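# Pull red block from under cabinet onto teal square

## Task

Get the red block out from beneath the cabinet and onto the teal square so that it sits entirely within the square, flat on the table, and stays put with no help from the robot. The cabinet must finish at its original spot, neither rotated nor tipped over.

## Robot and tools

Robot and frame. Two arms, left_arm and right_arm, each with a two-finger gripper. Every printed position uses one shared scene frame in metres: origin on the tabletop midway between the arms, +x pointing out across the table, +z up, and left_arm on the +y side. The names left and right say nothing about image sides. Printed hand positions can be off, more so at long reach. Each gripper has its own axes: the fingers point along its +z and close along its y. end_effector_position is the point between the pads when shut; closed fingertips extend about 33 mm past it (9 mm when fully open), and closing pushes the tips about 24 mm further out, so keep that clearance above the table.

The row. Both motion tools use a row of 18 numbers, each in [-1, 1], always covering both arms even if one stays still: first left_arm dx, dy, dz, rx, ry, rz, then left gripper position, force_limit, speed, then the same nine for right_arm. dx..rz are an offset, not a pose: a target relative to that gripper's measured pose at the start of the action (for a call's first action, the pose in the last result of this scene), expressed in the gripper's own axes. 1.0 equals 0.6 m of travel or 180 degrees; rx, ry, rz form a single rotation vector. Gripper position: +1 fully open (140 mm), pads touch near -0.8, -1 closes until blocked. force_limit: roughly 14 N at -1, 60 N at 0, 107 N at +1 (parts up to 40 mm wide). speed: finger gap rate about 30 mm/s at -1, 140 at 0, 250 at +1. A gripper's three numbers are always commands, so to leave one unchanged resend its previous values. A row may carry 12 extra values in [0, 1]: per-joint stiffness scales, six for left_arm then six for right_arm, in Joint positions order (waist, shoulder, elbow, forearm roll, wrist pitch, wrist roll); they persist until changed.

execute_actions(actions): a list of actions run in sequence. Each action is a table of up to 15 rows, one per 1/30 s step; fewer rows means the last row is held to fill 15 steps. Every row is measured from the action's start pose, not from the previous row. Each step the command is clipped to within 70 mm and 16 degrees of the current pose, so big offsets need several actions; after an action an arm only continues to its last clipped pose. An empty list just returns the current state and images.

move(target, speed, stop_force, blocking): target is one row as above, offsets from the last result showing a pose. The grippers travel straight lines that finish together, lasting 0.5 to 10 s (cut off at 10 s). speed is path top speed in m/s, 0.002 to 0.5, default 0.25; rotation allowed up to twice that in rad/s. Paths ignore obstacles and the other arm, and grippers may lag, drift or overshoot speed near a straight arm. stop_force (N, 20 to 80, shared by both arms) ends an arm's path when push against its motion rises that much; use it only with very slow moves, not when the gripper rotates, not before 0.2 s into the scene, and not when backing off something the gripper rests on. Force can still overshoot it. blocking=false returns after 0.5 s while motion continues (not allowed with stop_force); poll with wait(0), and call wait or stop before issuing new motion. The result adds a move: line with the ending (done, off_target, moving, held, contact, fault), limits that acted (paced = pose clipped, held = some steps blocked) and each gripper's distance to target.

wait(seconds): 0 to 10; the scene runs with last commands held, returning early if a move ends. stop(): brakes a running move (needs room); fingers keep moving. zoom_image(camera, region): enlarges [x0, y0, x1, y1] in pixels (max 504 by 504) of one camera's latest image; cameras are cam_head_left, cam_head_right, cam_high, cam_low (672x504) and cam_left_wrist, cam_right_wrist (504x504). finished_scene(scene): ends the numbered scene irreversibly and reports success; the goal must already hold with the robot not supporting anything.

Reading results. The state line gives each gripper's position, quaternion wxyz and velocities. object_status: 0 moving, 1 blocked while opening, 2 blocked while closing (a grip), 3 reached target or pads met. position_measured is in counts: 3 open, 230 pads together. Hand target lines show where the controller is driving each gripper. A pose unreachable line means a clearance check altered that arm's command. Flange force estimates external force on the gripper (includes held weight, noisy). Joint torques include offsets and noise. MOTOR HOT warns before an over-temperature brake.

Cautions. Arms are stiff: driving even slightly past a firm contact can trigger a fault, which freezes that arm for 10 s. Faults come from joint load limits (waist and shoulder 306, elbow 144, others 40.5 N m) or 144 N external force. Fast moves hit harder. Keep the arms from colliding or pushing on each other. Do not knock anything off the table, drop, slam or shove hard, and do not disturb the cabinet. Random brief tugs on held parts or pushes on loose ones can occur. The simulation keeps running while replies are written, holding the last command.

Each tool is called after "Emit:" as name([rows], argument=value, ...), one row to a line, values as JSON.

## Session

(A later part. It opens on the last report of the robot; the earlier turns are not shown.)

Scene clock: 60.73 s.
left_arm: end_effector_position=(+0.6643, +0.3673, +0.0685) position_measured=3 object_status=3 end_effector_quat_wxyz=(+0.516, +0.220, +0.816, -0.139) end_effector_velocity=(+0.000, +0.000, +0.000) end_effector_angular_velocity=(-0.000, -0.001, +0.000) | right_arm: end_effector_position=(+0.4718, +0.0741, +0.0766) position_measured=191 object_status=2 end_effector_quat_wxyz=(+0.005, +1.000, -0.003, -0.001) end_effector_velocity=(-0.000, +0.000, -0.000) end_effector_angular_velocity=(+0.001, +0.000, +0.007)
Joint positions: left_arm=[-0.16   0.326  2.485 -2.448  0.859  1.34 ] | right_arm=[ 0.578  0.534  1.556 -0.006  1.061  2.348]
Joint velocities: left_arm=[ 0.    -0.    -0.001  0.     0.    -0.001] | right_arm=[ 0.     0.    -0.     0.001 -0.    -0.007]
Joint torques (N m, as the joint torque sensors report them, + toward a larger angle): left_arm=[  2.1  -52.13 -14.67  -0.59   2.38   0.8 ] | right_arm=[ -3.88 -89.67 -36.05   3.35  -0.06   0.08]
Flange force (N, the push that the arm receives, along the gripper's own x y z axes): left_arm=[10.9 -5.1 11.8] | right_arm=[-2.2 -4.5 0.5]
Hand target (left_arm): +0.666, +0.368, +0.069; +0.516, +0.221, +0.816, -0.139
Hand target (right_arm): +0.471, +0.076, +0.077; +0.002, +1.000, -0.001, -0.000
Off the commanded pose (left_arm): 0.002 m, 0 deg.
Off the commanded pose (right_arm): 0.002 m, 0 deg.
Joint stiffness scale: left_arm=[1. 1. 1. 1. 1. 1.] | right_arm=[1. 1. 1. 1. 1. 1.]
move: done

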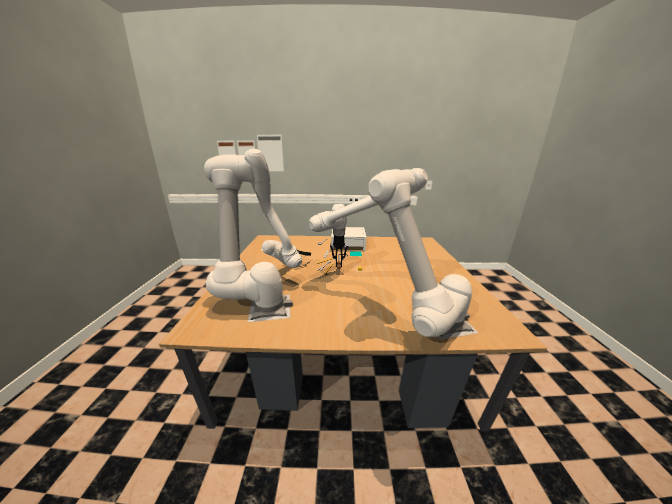

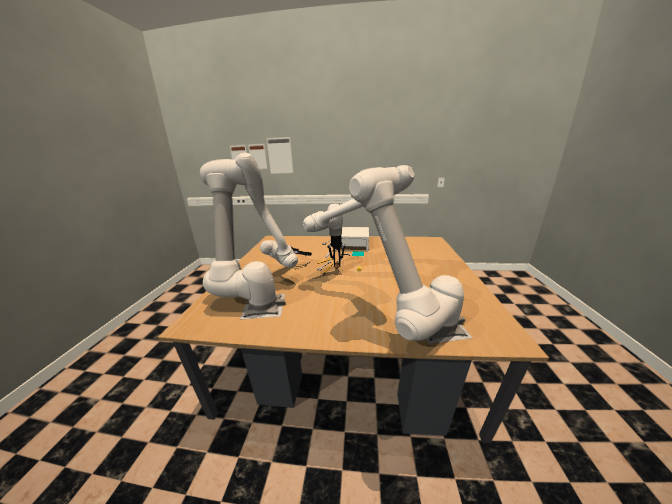

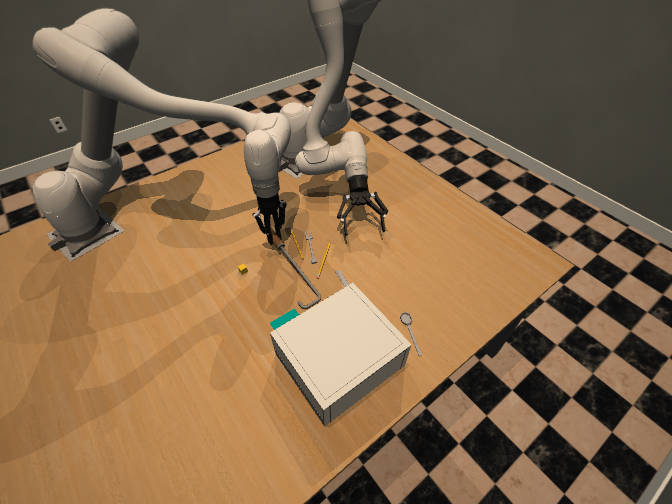

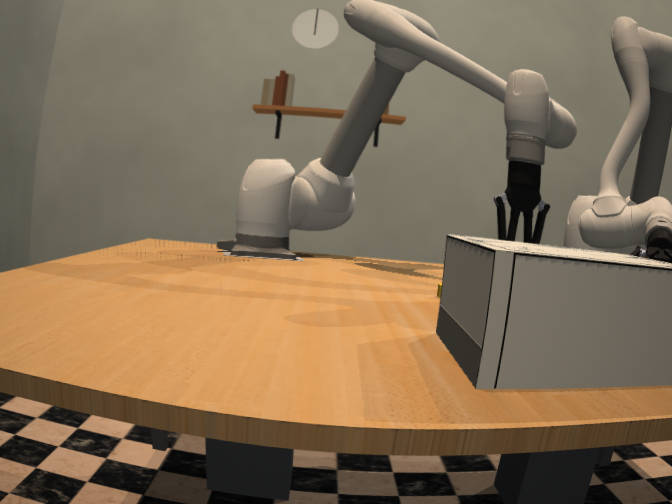

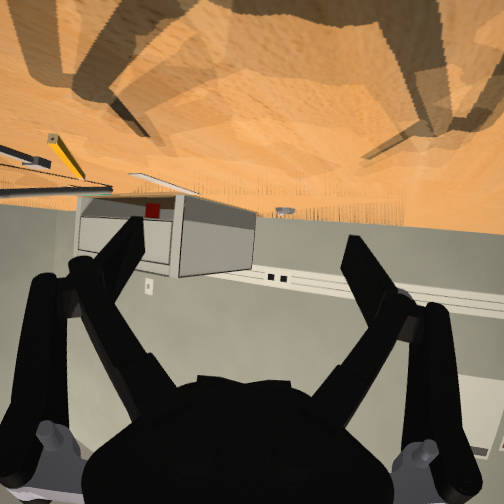

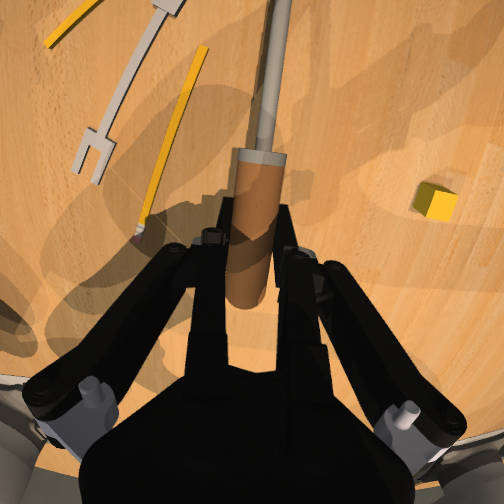

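Emit:
move(target=[0,0,0,0,0,0,1,0,0,0.05,0,0.053,0,0.038,0,-1,1,0], speed=0.1)

Emit:
zoom_image(camera="cam_left_wrist", region=[0, 160, 200, 240])

Scene clock: 65.43 s.
left_arm: end_effector_position=(+0.6643, +0.3673, +0.0685) position_measured=3 object_status=3 end_effector_quat_wxyz=(+0.516, +0.220, +0.816, -0.139) end_effector_velocity=(+0.000, -0.000, +0.000) end_effector_angular_velocity=(+0.001, -0.001, -0.000) | right_arm: end_effector_position=(+0.5030, +0.0732, +0.0474) position_measured=191 object_status=2 end_effector_quat_wxyz=(+0.005, +0.998, -0.001, +0.058) end_effector_velocity=(+0.002, +0.000, -0.000) end_effector_angular_velocity=(+0.001, -0.006, +0.002)
Joint positions: left_arm=[-0.16   0.326  2.485 -2.448  0.859  1.34 ] | right_arm=[ 0.585  0.551  1.593 -0.112  0.925  2.413]
Joint velocities: left_arm=[-0.    -0.    -0.001 -0.    -0.     0.001] | right_arm=[-0.     0.     0.    -0.005 -0.006  0.001]
Joint torques (N m, as the joint torque sensors report them, + toward a larger angle): left_arm=[  3.99 -51.14 -15.27  -1.08   2.61   0.73] | right_arm=[  2.28 -94.16 -32.03   4.67   1.27  -0.08]
Flange force (N, the push that the arm receives, along the gripper's own x y z axes): left_arm=[7.7 -9.0 11.1] | right_arm=[9.7 -6.8 6.0]
Hand target (left_arm): +0.664, +0.367, +0.068; +0.516, +0.220, +0.816, -0.139
Hand target (right_arm): +0.502, +0.074, +0.045; +0.005, +0.998, -0.003, +0.058
Off the commanded pose (left_arm): 0.000 m, 0 deg.
Off the commanded pose (right_arm): 0.003 m, 0 deg.
Joint stiffness scale: left_arm=[1. 1. 1. 1. 1. 1.] | right_arm=[1. 1. 1. 1. 1. 1.]
move: done

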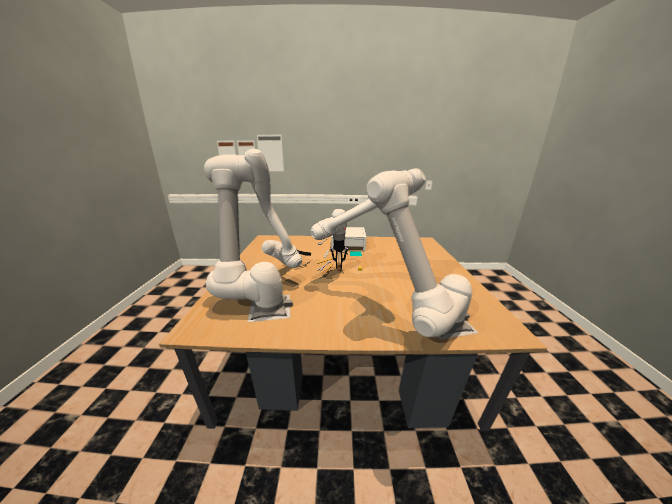

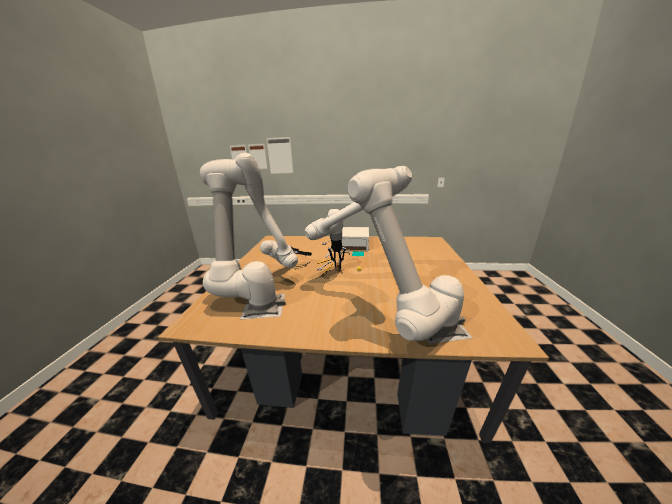

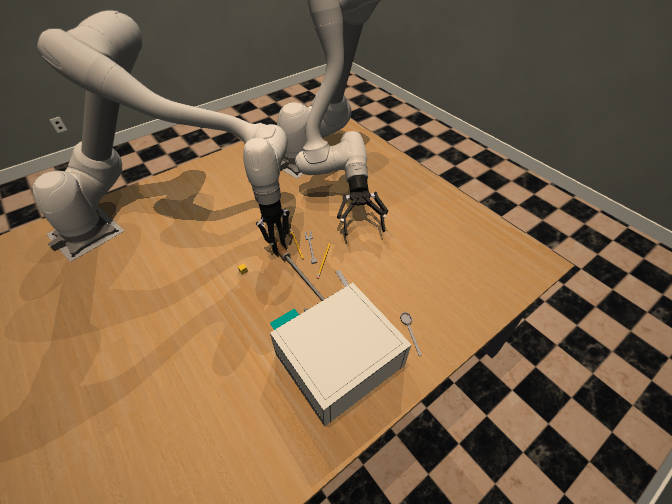

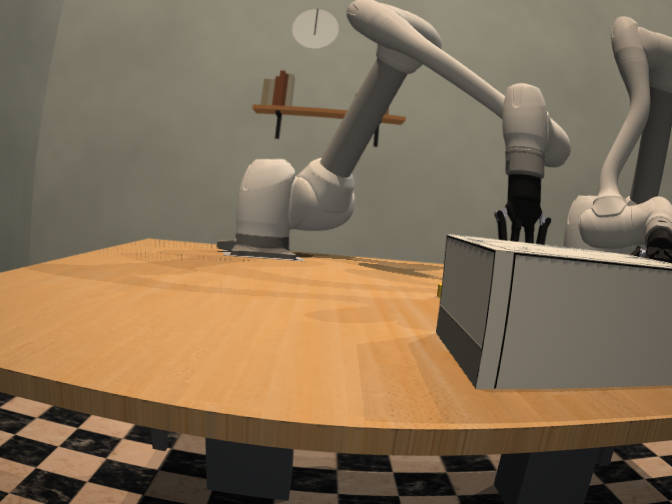

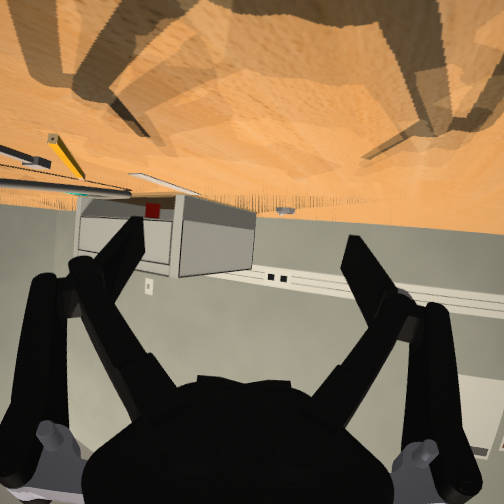

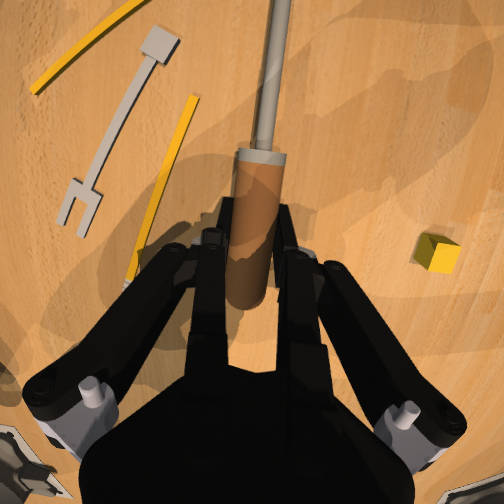

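Region (0, 160, 200, 240) of cam_left_wrist's 504x504 image, scaled by 2.520, with more detail than that image has; it fills the top 202 rows of this view, and the rest is white.

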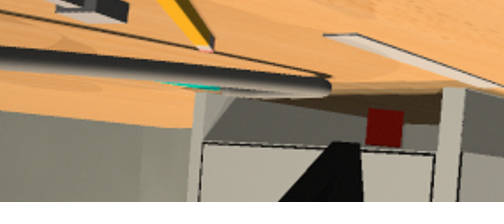

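Emit:
execute_actions(actions=[])

Scene clock: 77.70 s.
left_arm: end_effector_position=(+0.6643, +0.3673, +0.0685) position_measured=3 object_status=3 end_effector_quat_wxyz=(+0.516, +0.220, +0.816, -0.139) end_effector_velocity=(-0.000, -0.000, -0.000) end_effector_angular_velocity=(+0.001, -0.000, -0.001) | right_arm: end_effector_position=(+0.5029, +0.0732, +0.0473) position_measured=191 object_status=2 end_effector_quat_wxyz=(+0.005, +0.998, -0.001, +0.058) end_effector_velocity=(+0.000, +0.000, +0.000) end_effector_angular_velocity=(+0.000, -0.000, +0.001)
Joint positions: left_arm=[-0.16   0.326  2.485 -2.448  0.859  1.34 ] | right_arm=[ 0.585  0.551  1.593 -0.112  0.925  2.413]
Joint velocities: left_arm=[ 0.     0.    -0.     0.001  0.     0.   ] | right_arm=[ 0.     0.    -0.     0.     0.    -0.001]
Joint torques (N m, as the joint torque sensors report them, + toward a larger angle): left_arm=[  1.53 -49.45 -16.81  -1.03   2.36   0.42] | right_arm=[ -4.46 -91.33 -35.52   3.02  -0.64  -0.09]
Flange force (N, the push that the arm receives, along the gripper's own x y z axes): left_arm=[8.6 -6.8 3.6] | right_arm=[-2.7 -5.7 1.2]
Hand target (left_arm): +0.664, +0.367, +0.068; +0.516, +0.220, +0.816, -0.139
Hand target (right_arm): +0.502, +0.074, +0.045; +0.005, +0.998, -0.003, +0.058
Off the commanded pose (left_arm): 0.000 m, 0 deg.
Off the commanded pose (right_arm): 0.003 m, 0 deg.
Joint stiffness scale: left_arm=[1. 1. 1. 1. 1. 1.] | right_arm=[1. 1. 1. 1. 1. 1.]

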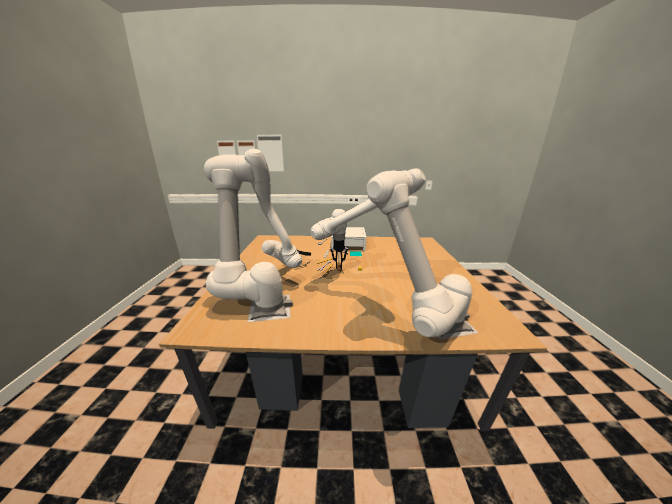

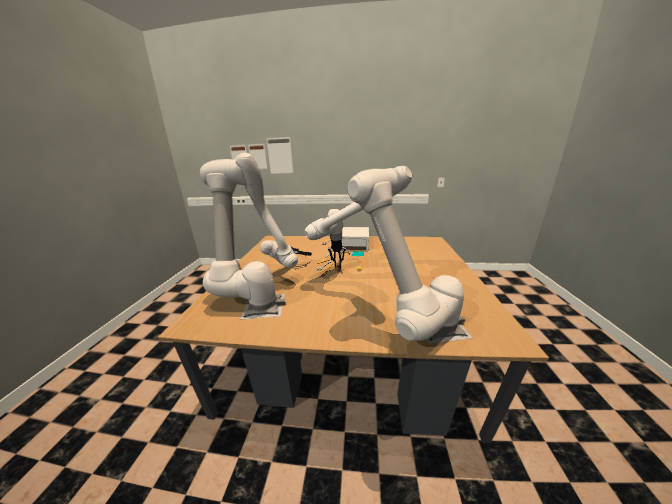

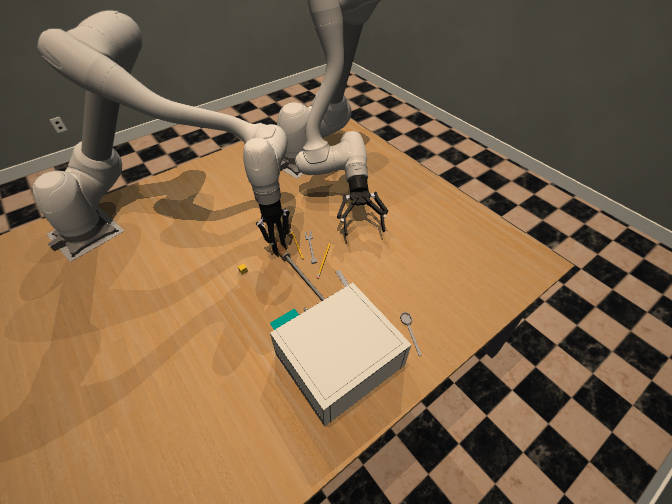

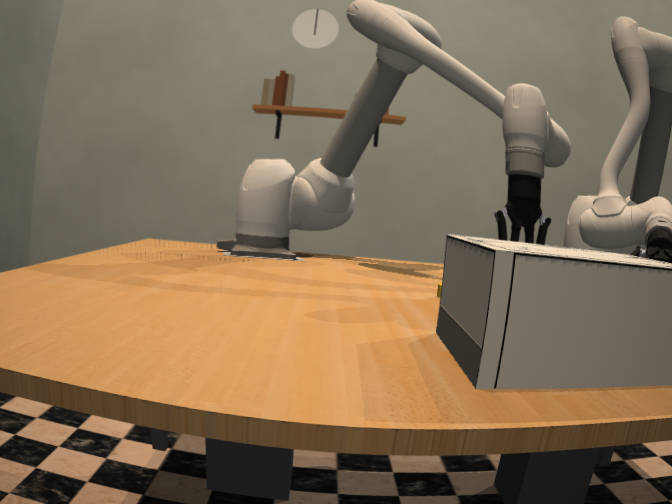

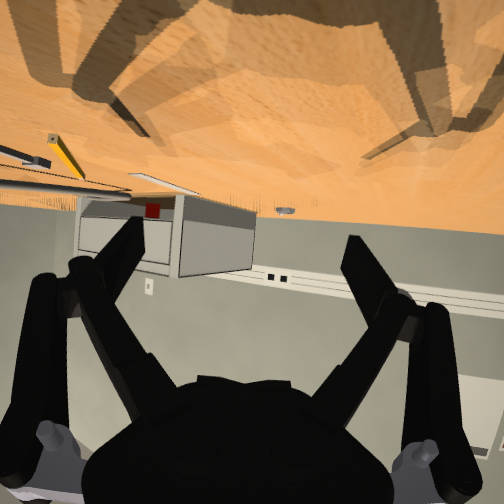

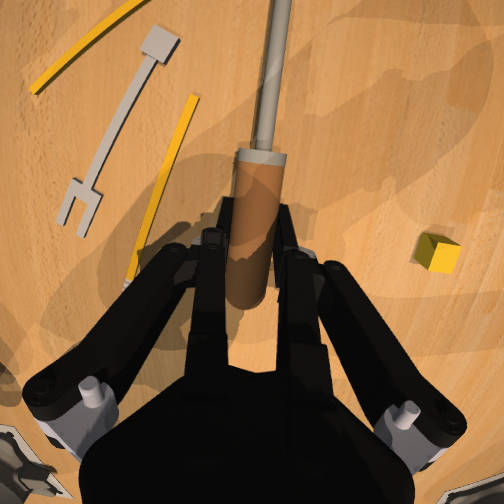

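Emit:
move(target=[0,0,0,0,0,0,1,0,0,0.2,0,0.025,0,0.006,0,-1,1,0], speed=0.08)

Emit:
zoom_image(camera="cam_left_wrist", region=[40,150,240,270])

Scene clock: 84.13 s.
left_arm: end_effector_position=(+0.6643, +0.3673, +0.0685) position_measured=3 object_status=3 end_effector_quat_wxyz=(+0.516, +0.220, +0.816, -0.139) end_effector_velocity=(-0.000, -0.000, -0.000) end_effector_angular_velocity=(-0.000, +0.001, -0.000) | right_arm: end_effector_position=(+0.6233, +0.0744, +0.0467) position_measured=191 object_status=2 end_effector_quat_wxyz=(+0.003, +0.998, -0.003, +0.070) end_effector_velocity=(+0.001, +0.001, +0.001) end_effector_angular_velocity=(+0.000, -0.001, +0.000)
Joint positions: left_arm=[-0.16   0.326  2.485 -2.448  0.859  1.34 ] | right_arm=[ 0.494  0.665  1.398 -0.112  0.977  2.32 ]
Joint velocities: left_arm=[-0.     0.    -0.     0.001 -0.    -0.001] | right_arm=[ 0.    -0.    -0.003 -0.     0.001 -0.   ]
Joint torques (N m, as the joint torque sensors report them, + toward a larger angle): left_arm=[  3.48 -49.59 -13.26  -1.     1.88   0.59] | right_arm=[  -4.25 -103.74  -37.87    2.89   -0.62    0.09]
Flange force (N, the push that the arm receives, along the gripper's own x y z axes): left_arm=[5.5 -7.0 10.6] | right_arm=[-2.0 -4.9 2.1]
Hand target (left_arm): +0.664, +0.367, +0.068; +0.516, +0.220, +0.816, -0.139
Hand target (right_arm): +0.624, +0.073, +0.046; +0.005, +0.998, -0.001, +0.068
Off the commanded pose (left_arm): 0.000 m, 0 deg.
Off the commanded pose (right_arm): 0.002 m, 0 deg.
Joint stiffness scale: left_arm=[1. 1. 1. 1. 1. 1.] | right_arm=[1. 1. 1. 1. 1. 1.]
move: done

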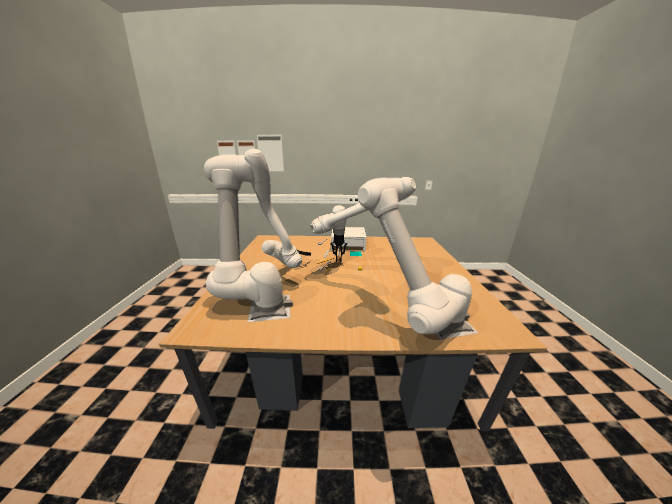

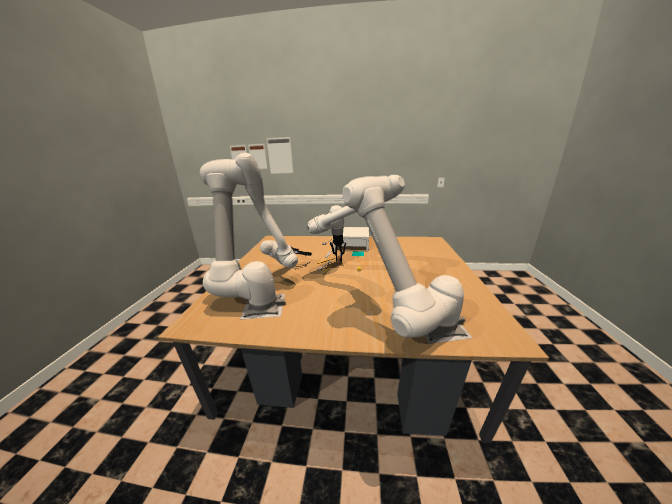

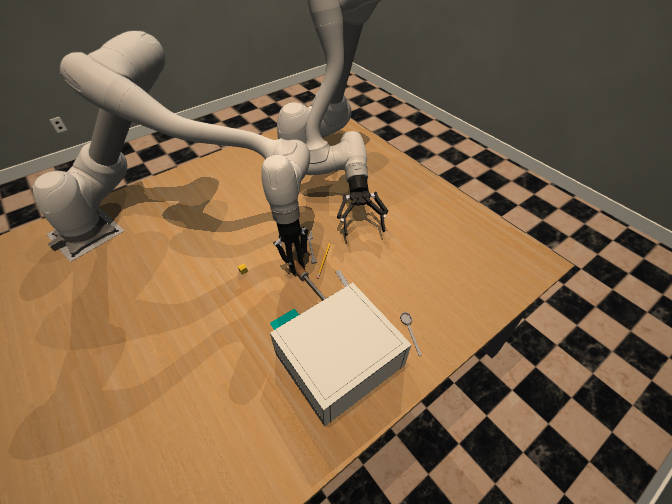

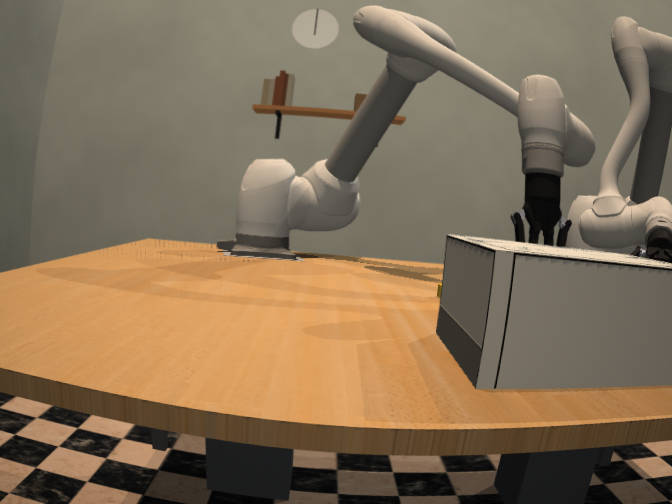

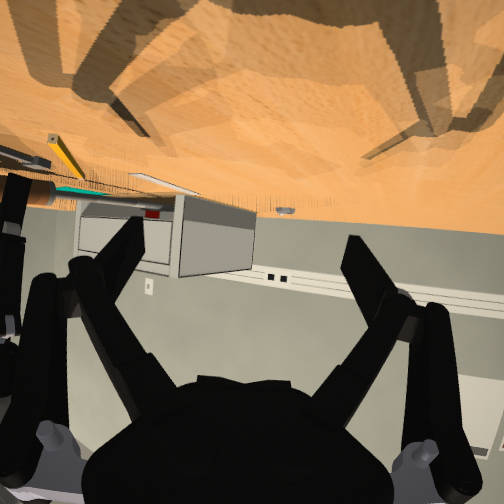

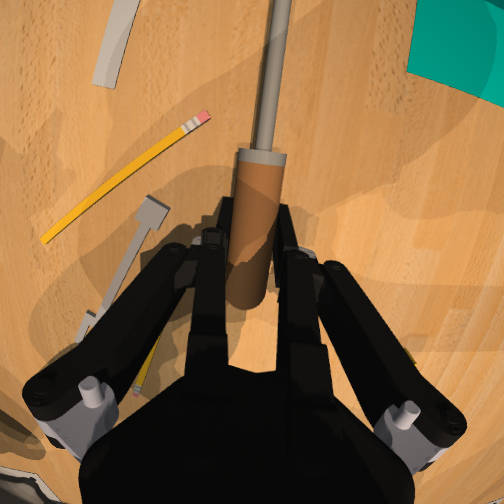

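Region (40, 150, 240, 270) of cam_left_wrist's 504x504 image, scaled by 2.520, with more detail than that image has; it fills the top 302 rows of this view, and the rest is white.

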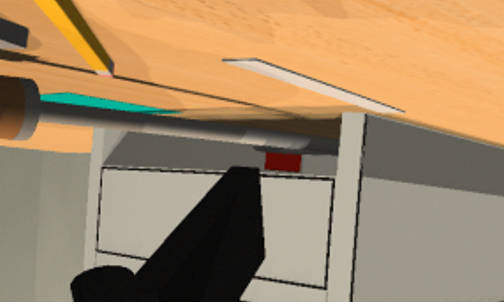

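Emit:
move(target=[0,0,0,0,0,0,1,0,0,0.205,0,0.03,0,0,0,-1,1,0], speed=0.08)

Emit:
zoom_image(camera="cam_left_wrist", region=[40,150,240,270])

Scene clock: 88.83 s.
left_arm: end_effector_position=(+0.6643, +0.3673, +0.0685) position_measured=3 object_status=3 end_effector_quat_wxyz=(+0.516, +0.220, +0.816, -0.139) end_effector_velocity=(-0.000, -0.000, -0.000) end_effector_angular_velocity=(+0.000, +0.000, -0.001) | right_arm: end_effector_position=(+0.7480, +0.0745, +0.0466) position_measured=191 object_status=2 end_effector_quat_wxyz=(+0.002, +0.997, -0.004, +0.073) end_effector_velocity=(+0.001, +0.001, +0.002) end_effector_angular_velocity=(+0.001, -0.001, -0.001)
Joint positions: left_arm=[-0.16   0.326  2.485 -2.448  0.859  1.34 ] | right_arm=[ 0.414  0.812  1.132 -0.098  1.082  2.225]
Joint velocities: left_arm=[-0.    -0.     0.     0.001  0.    -0.   ] | right_arm=[-0.    -0.    -0.004  0.001  0.003 -0.   ]
Joint torques (N m, as the joint torque sensors report them, + toward a larger angle): left_arm=[  2.29 -50.84 -13.5   -0.84   2.2    0.24] | right_arm=[  -2.69 -119.57  -39.      3.23   -0.47   -0.15]
Flange force (N, the push that the arm receives, along the gripper's own x y z axes): left_arm=[8.9 -4.8 11.4] | right_arm=[4.9 -7.8 4.0]
Hand target (left_arm): +0.664, +0.367, +0.068; +0.516, +0.220, +0.816, -0.139
Hand target (right_arm): +0.748, +0.073, +0.046; +0.003, +0.998, -0.003, +0.070
Off the commanded pose (left_arm): 0.000 m, 0 deg.
Off the commanded pose (right_arm): 0.001 m, 0 deg.
Joint stiffness scale: left_arm=[1. 1. 1. 1. 1. 1.] | right_arm=[1. 1. 1. 1. 1. 1.]
move: done

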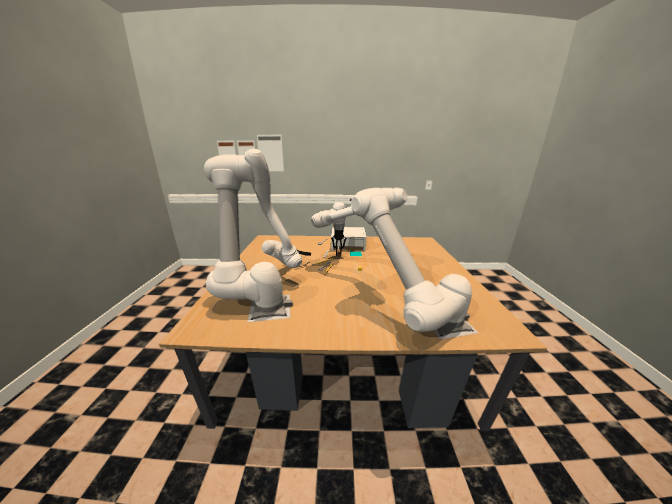

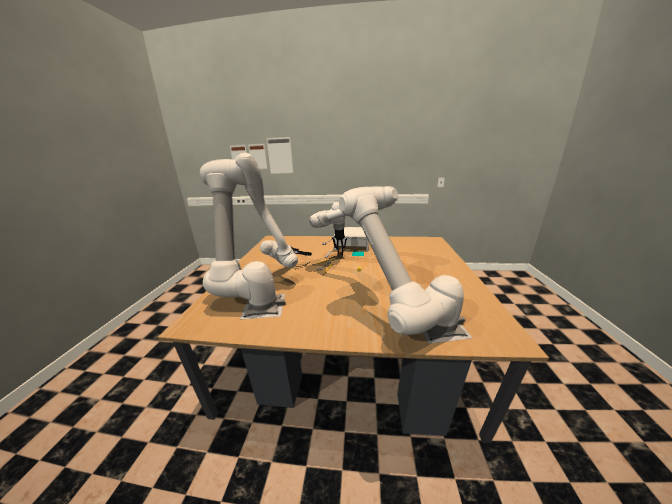

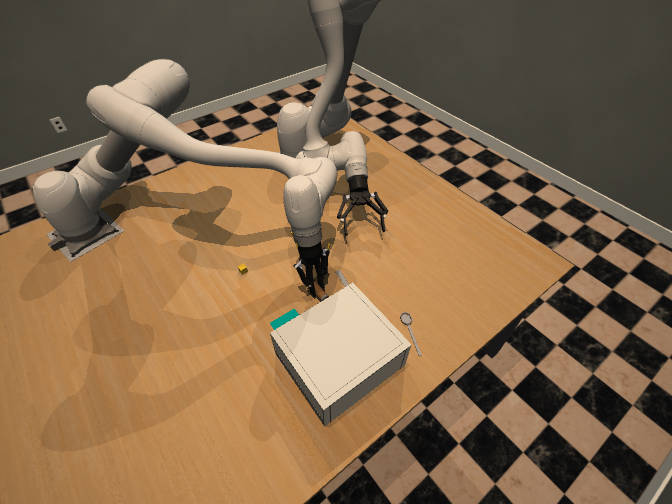

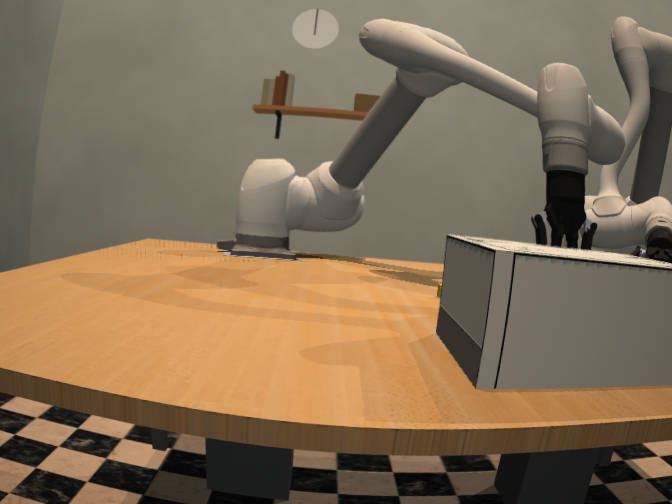

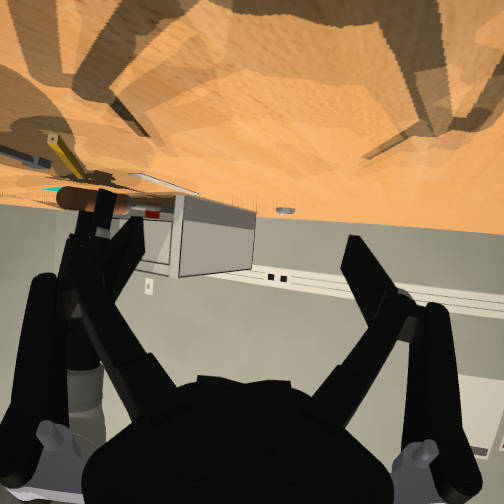

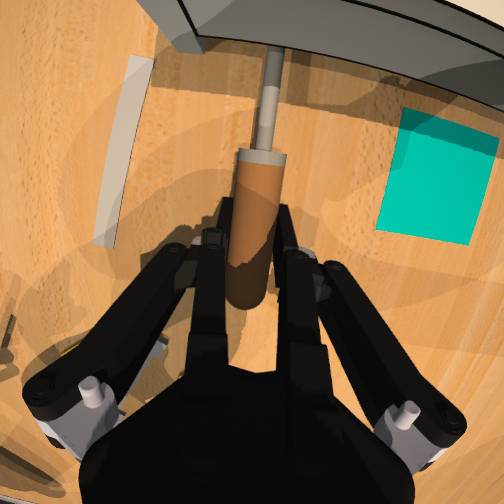

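Region (40, 150, 240, 270) of cam_left_wrist's 504x504 image, scaled by 2.520, with more detail than that image has; it fills the top 302 rows of this view, and the rest is white.

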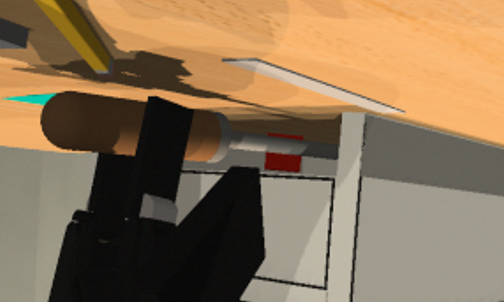

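Emit:
move(target=[0,0,0,0,0,0,1,0,0,0.02,0.13,0.003,0,0,0,-1,1,0], speed=0.05)

Emit:
zoom_image(camera="cam_left_wrist", region=[40,150,240,270])

Scene clock: 94.23 s.
left_arm: end_effector_position=(+0.6643, +0.3673, +0.0685) position_measured=3 object_status=3 end_effector_quat_wxyz=(+0.516, +0.220, +0.816, -0.139) end_effector_velocity=(+0.000, -0.000, +0.000) end_effector_angular_velocity=(+0.000, -0.001, -0.000) | right_arm: end_effector_position=(+0.7585, -0.0038, +0.0461) position_measured=191 object_status=2 end_effector_quat_wxyz=(+0.005, +0.997, -0.006, +0.071) end_effector_velocity=(-0.000, +0.000, -0.000) end_effector_angular_velocity=(+0.001, +0.000, +0.002)
Joint positions: left_arm=[-0.16   0.326  2.485 -2.448  0.859  1.34 ] | right_arm=[ 0.34   0.758  1.233 -0.094  1.036  2.155]
Joint velocities: left_arm=[-0. -0. -0. -0.  0.  0.] | right_arm=[ 0.    -0.     0.001  0.001 -0.001 -0.002]
Joint torques (N m, as the joint torque sensors report them, + toward a larger angle): left_arm=[ -0.08 -50.72 -14.45  -1.09   2.41   0.44] | right_arm=[  -3.87 -113.05  -38.49    3.1    -1.15    0.13]
Flange force (N, the push that the arm receives, along the gripper's own x y z axes): left_arm=[9.7 0.3 6.3] | right_arm=[2.9 -7.0 2.0]
Hand target (left_arm): +0.664, +0.367, +0.068; +0.516, +0.220, +0.816, -0.139
Hand target (right_arm): +0.759, -0.004, +0.047; +0.002, +0.997, -0.004, +0.073
Off the commanded pose (left_arm): 0.000 m, 0 deg.
Off the commanded pose (right_arm): 0.001 m, 0 deg.
Joint stiffness scale: left_arm=[1. 1. 1. 1. 1. 1.] | right_arm=[1. 1. 1. 1. 1. 1.]
move: done

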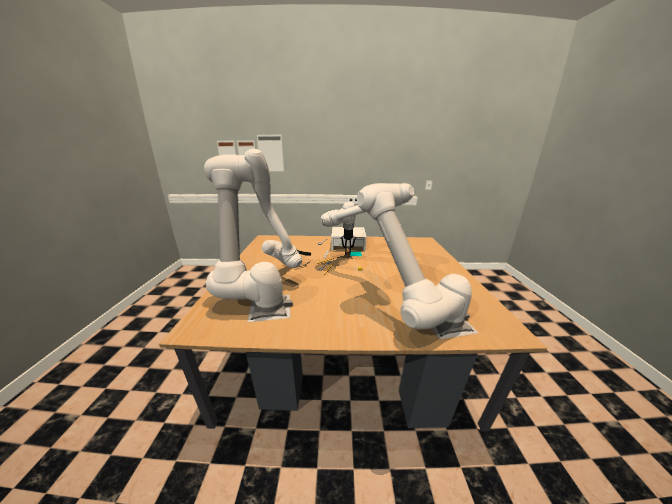

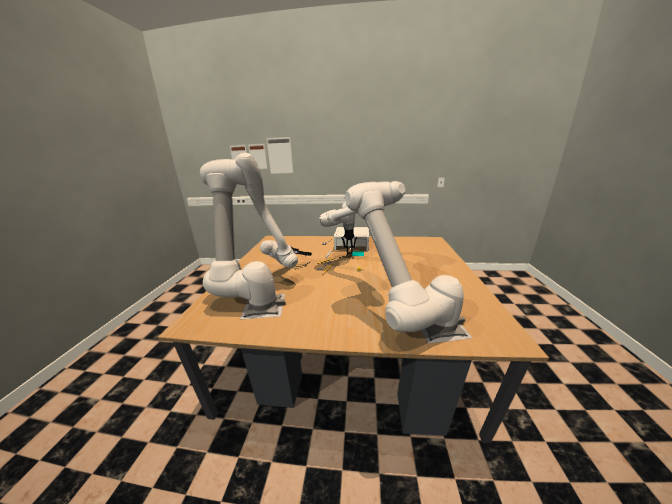

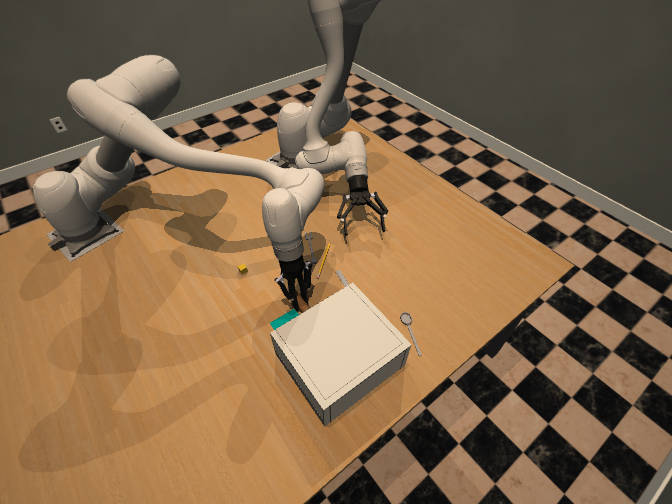

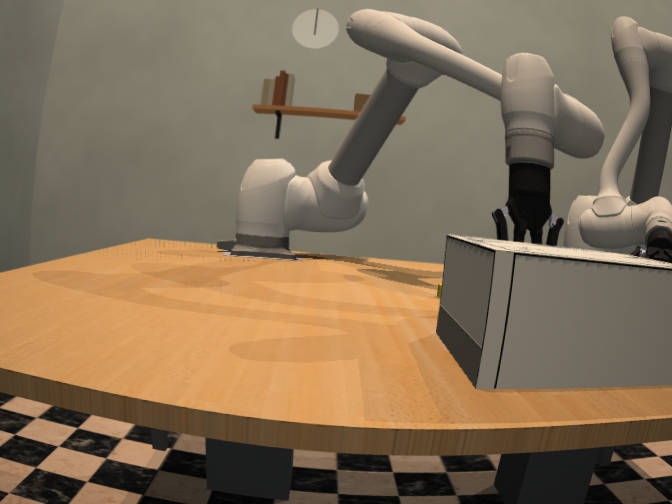

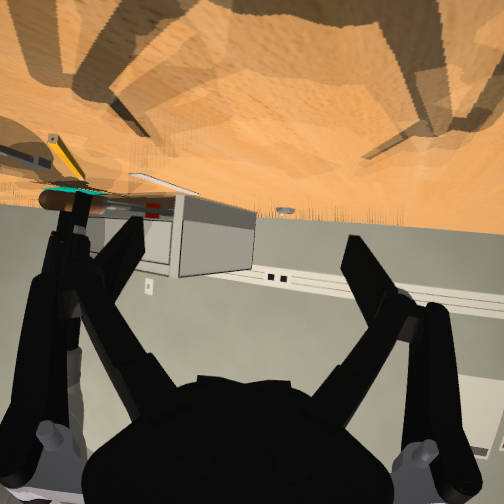

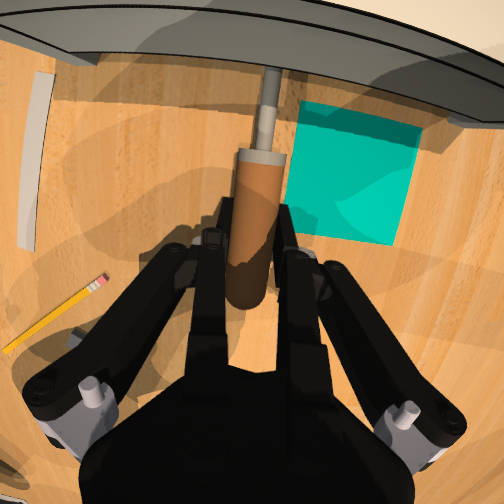

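Region (40, 150, 240, 270) of cam_left_wrist's 504x504 image, scaled by 2.520, with more detail than that image has; it fills the top 302 rows of this view, and the rest is white.

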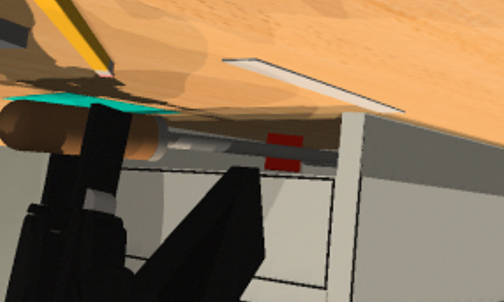

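Emit:
move(target=[0,0,0,0,0,0,1,0,0,0,0.088,0,0,0,0,-1,1,0], speed=0.04)

Emit:
zoom_image(camera="cam_left_wrist", region=[40,150,240,270])

Scene clock: 99.93 s.
left_arm: end_effector_position=(+0.6643, +0.3673, +0.0685) position_measured=3 object_status=3 end_effector_quat_wxyz=(+0.516, +0.220, +0.816, -0.139) end_effector_velocity=(+0.000, +0.000, +0.000) end_effector_angular_velocity=(-0.001, +0.000, +0.001) | right_arm: end_effector_position=(+0.7570, -0.0566, +0.0460) position_measured=191 object_status=2 end_effector_quat_wxyz=(+0.007, +0.998, -0.007, +0.069) end_effector_velocity=(-0.000, -0.000, -0.001) end_effector_angular_velocity=(+0.000, +0.000, +0.002)
Joint positions: left_arm=[-0.16   0.326  2.485 -2.448  0.859  1.34 ] | right_arm=[ 0.292  0.717  1.307 -0.092  1.004  2.111]
Joint velocities: left_arm=[-0.    -0.    -0.    -0.001 -0.    -0.001] | right_arm=[ 0.    -0.     0.001  0.    -0.001 -0.002]
Joint torques (N m, as the joint torque sensors report them, + toward a larger angle): left_arm=[  2.3  -48.7  -14.8   -0.84   2.2    0.72] | right_arm=[  -3.97 -108.49  -37.79    3.02   -0.71    0.01]
Flange force (N, the push that the arm receives, along the gripper's own x y z axes): left_arm=[4.7 -6.9 5.8] | right_arm=[1.5 -6.2 1.8]
Hand target (left_arm): +0.664, +0.367, +0.068; +0.516, +0.220, +0.816, -0.139
Hand target (right_arm): +0.758, -0.057, +0.047; +0.005, +0.997, -0.006, +0.071
Off the commanded pose (left_arm): 0.000 m, 0 deg.
Off the commanded pose (right_arm): 0.001 m, 0 deg.
Joint stiffness scale: left_arm=[1. 1. 1. 1. 1. 1.] | right_arm=[1. 1. 1. 1. 1. 1.]
move: done

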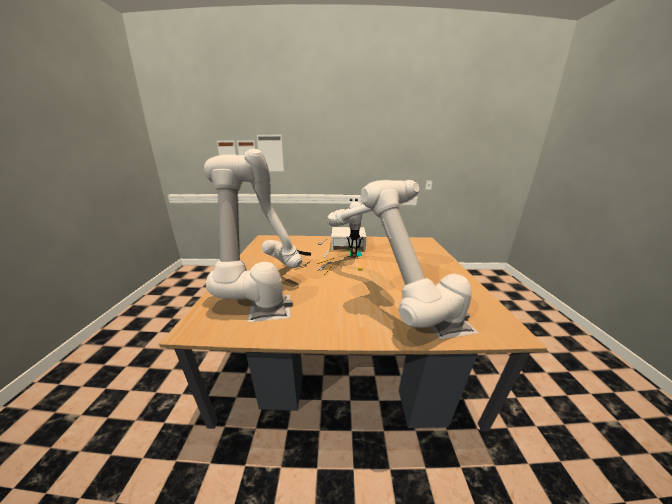

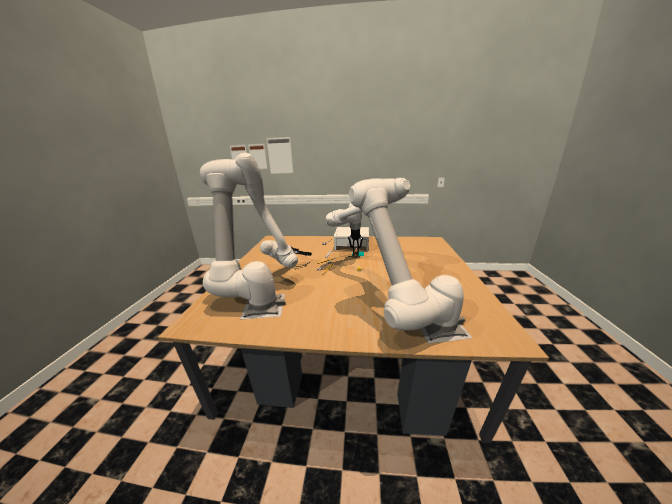

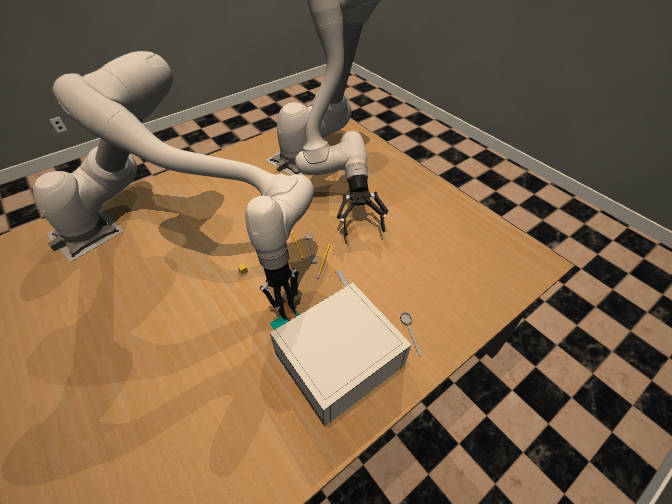

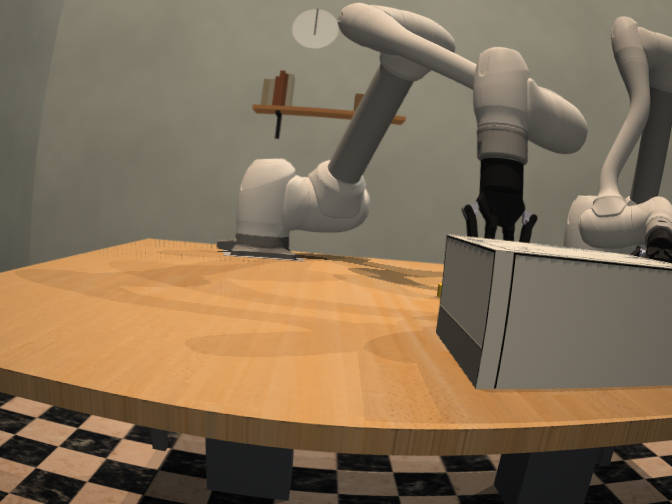

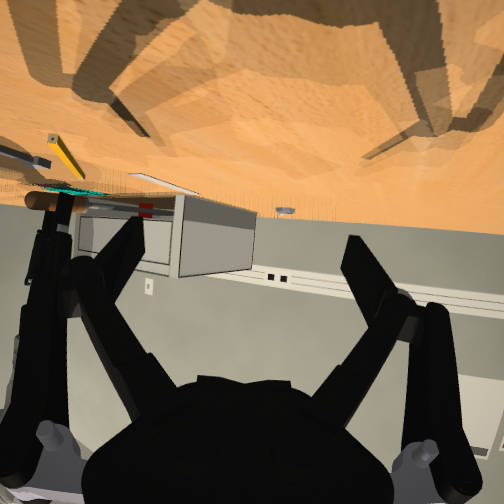

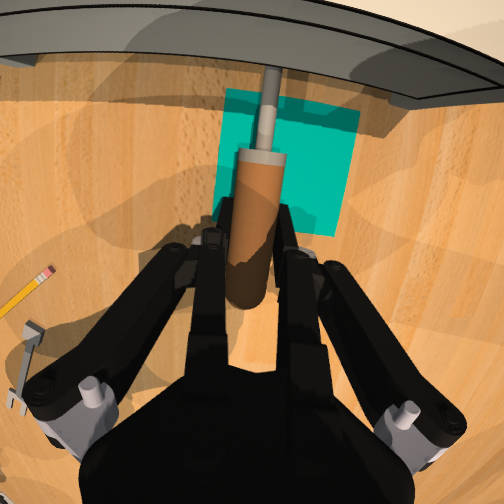

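Region (40, 150, 240, 270) of cam_left_wrist's 504x504 image, scaled by 2.520, with more detail than that image has; it fills the top 302 rows of this view, and the rest is white.

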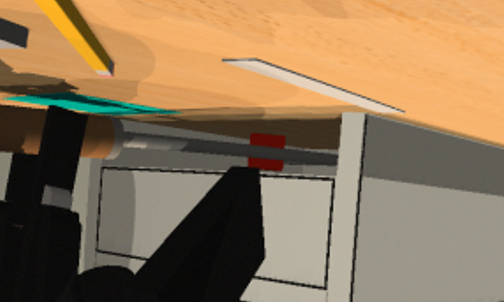

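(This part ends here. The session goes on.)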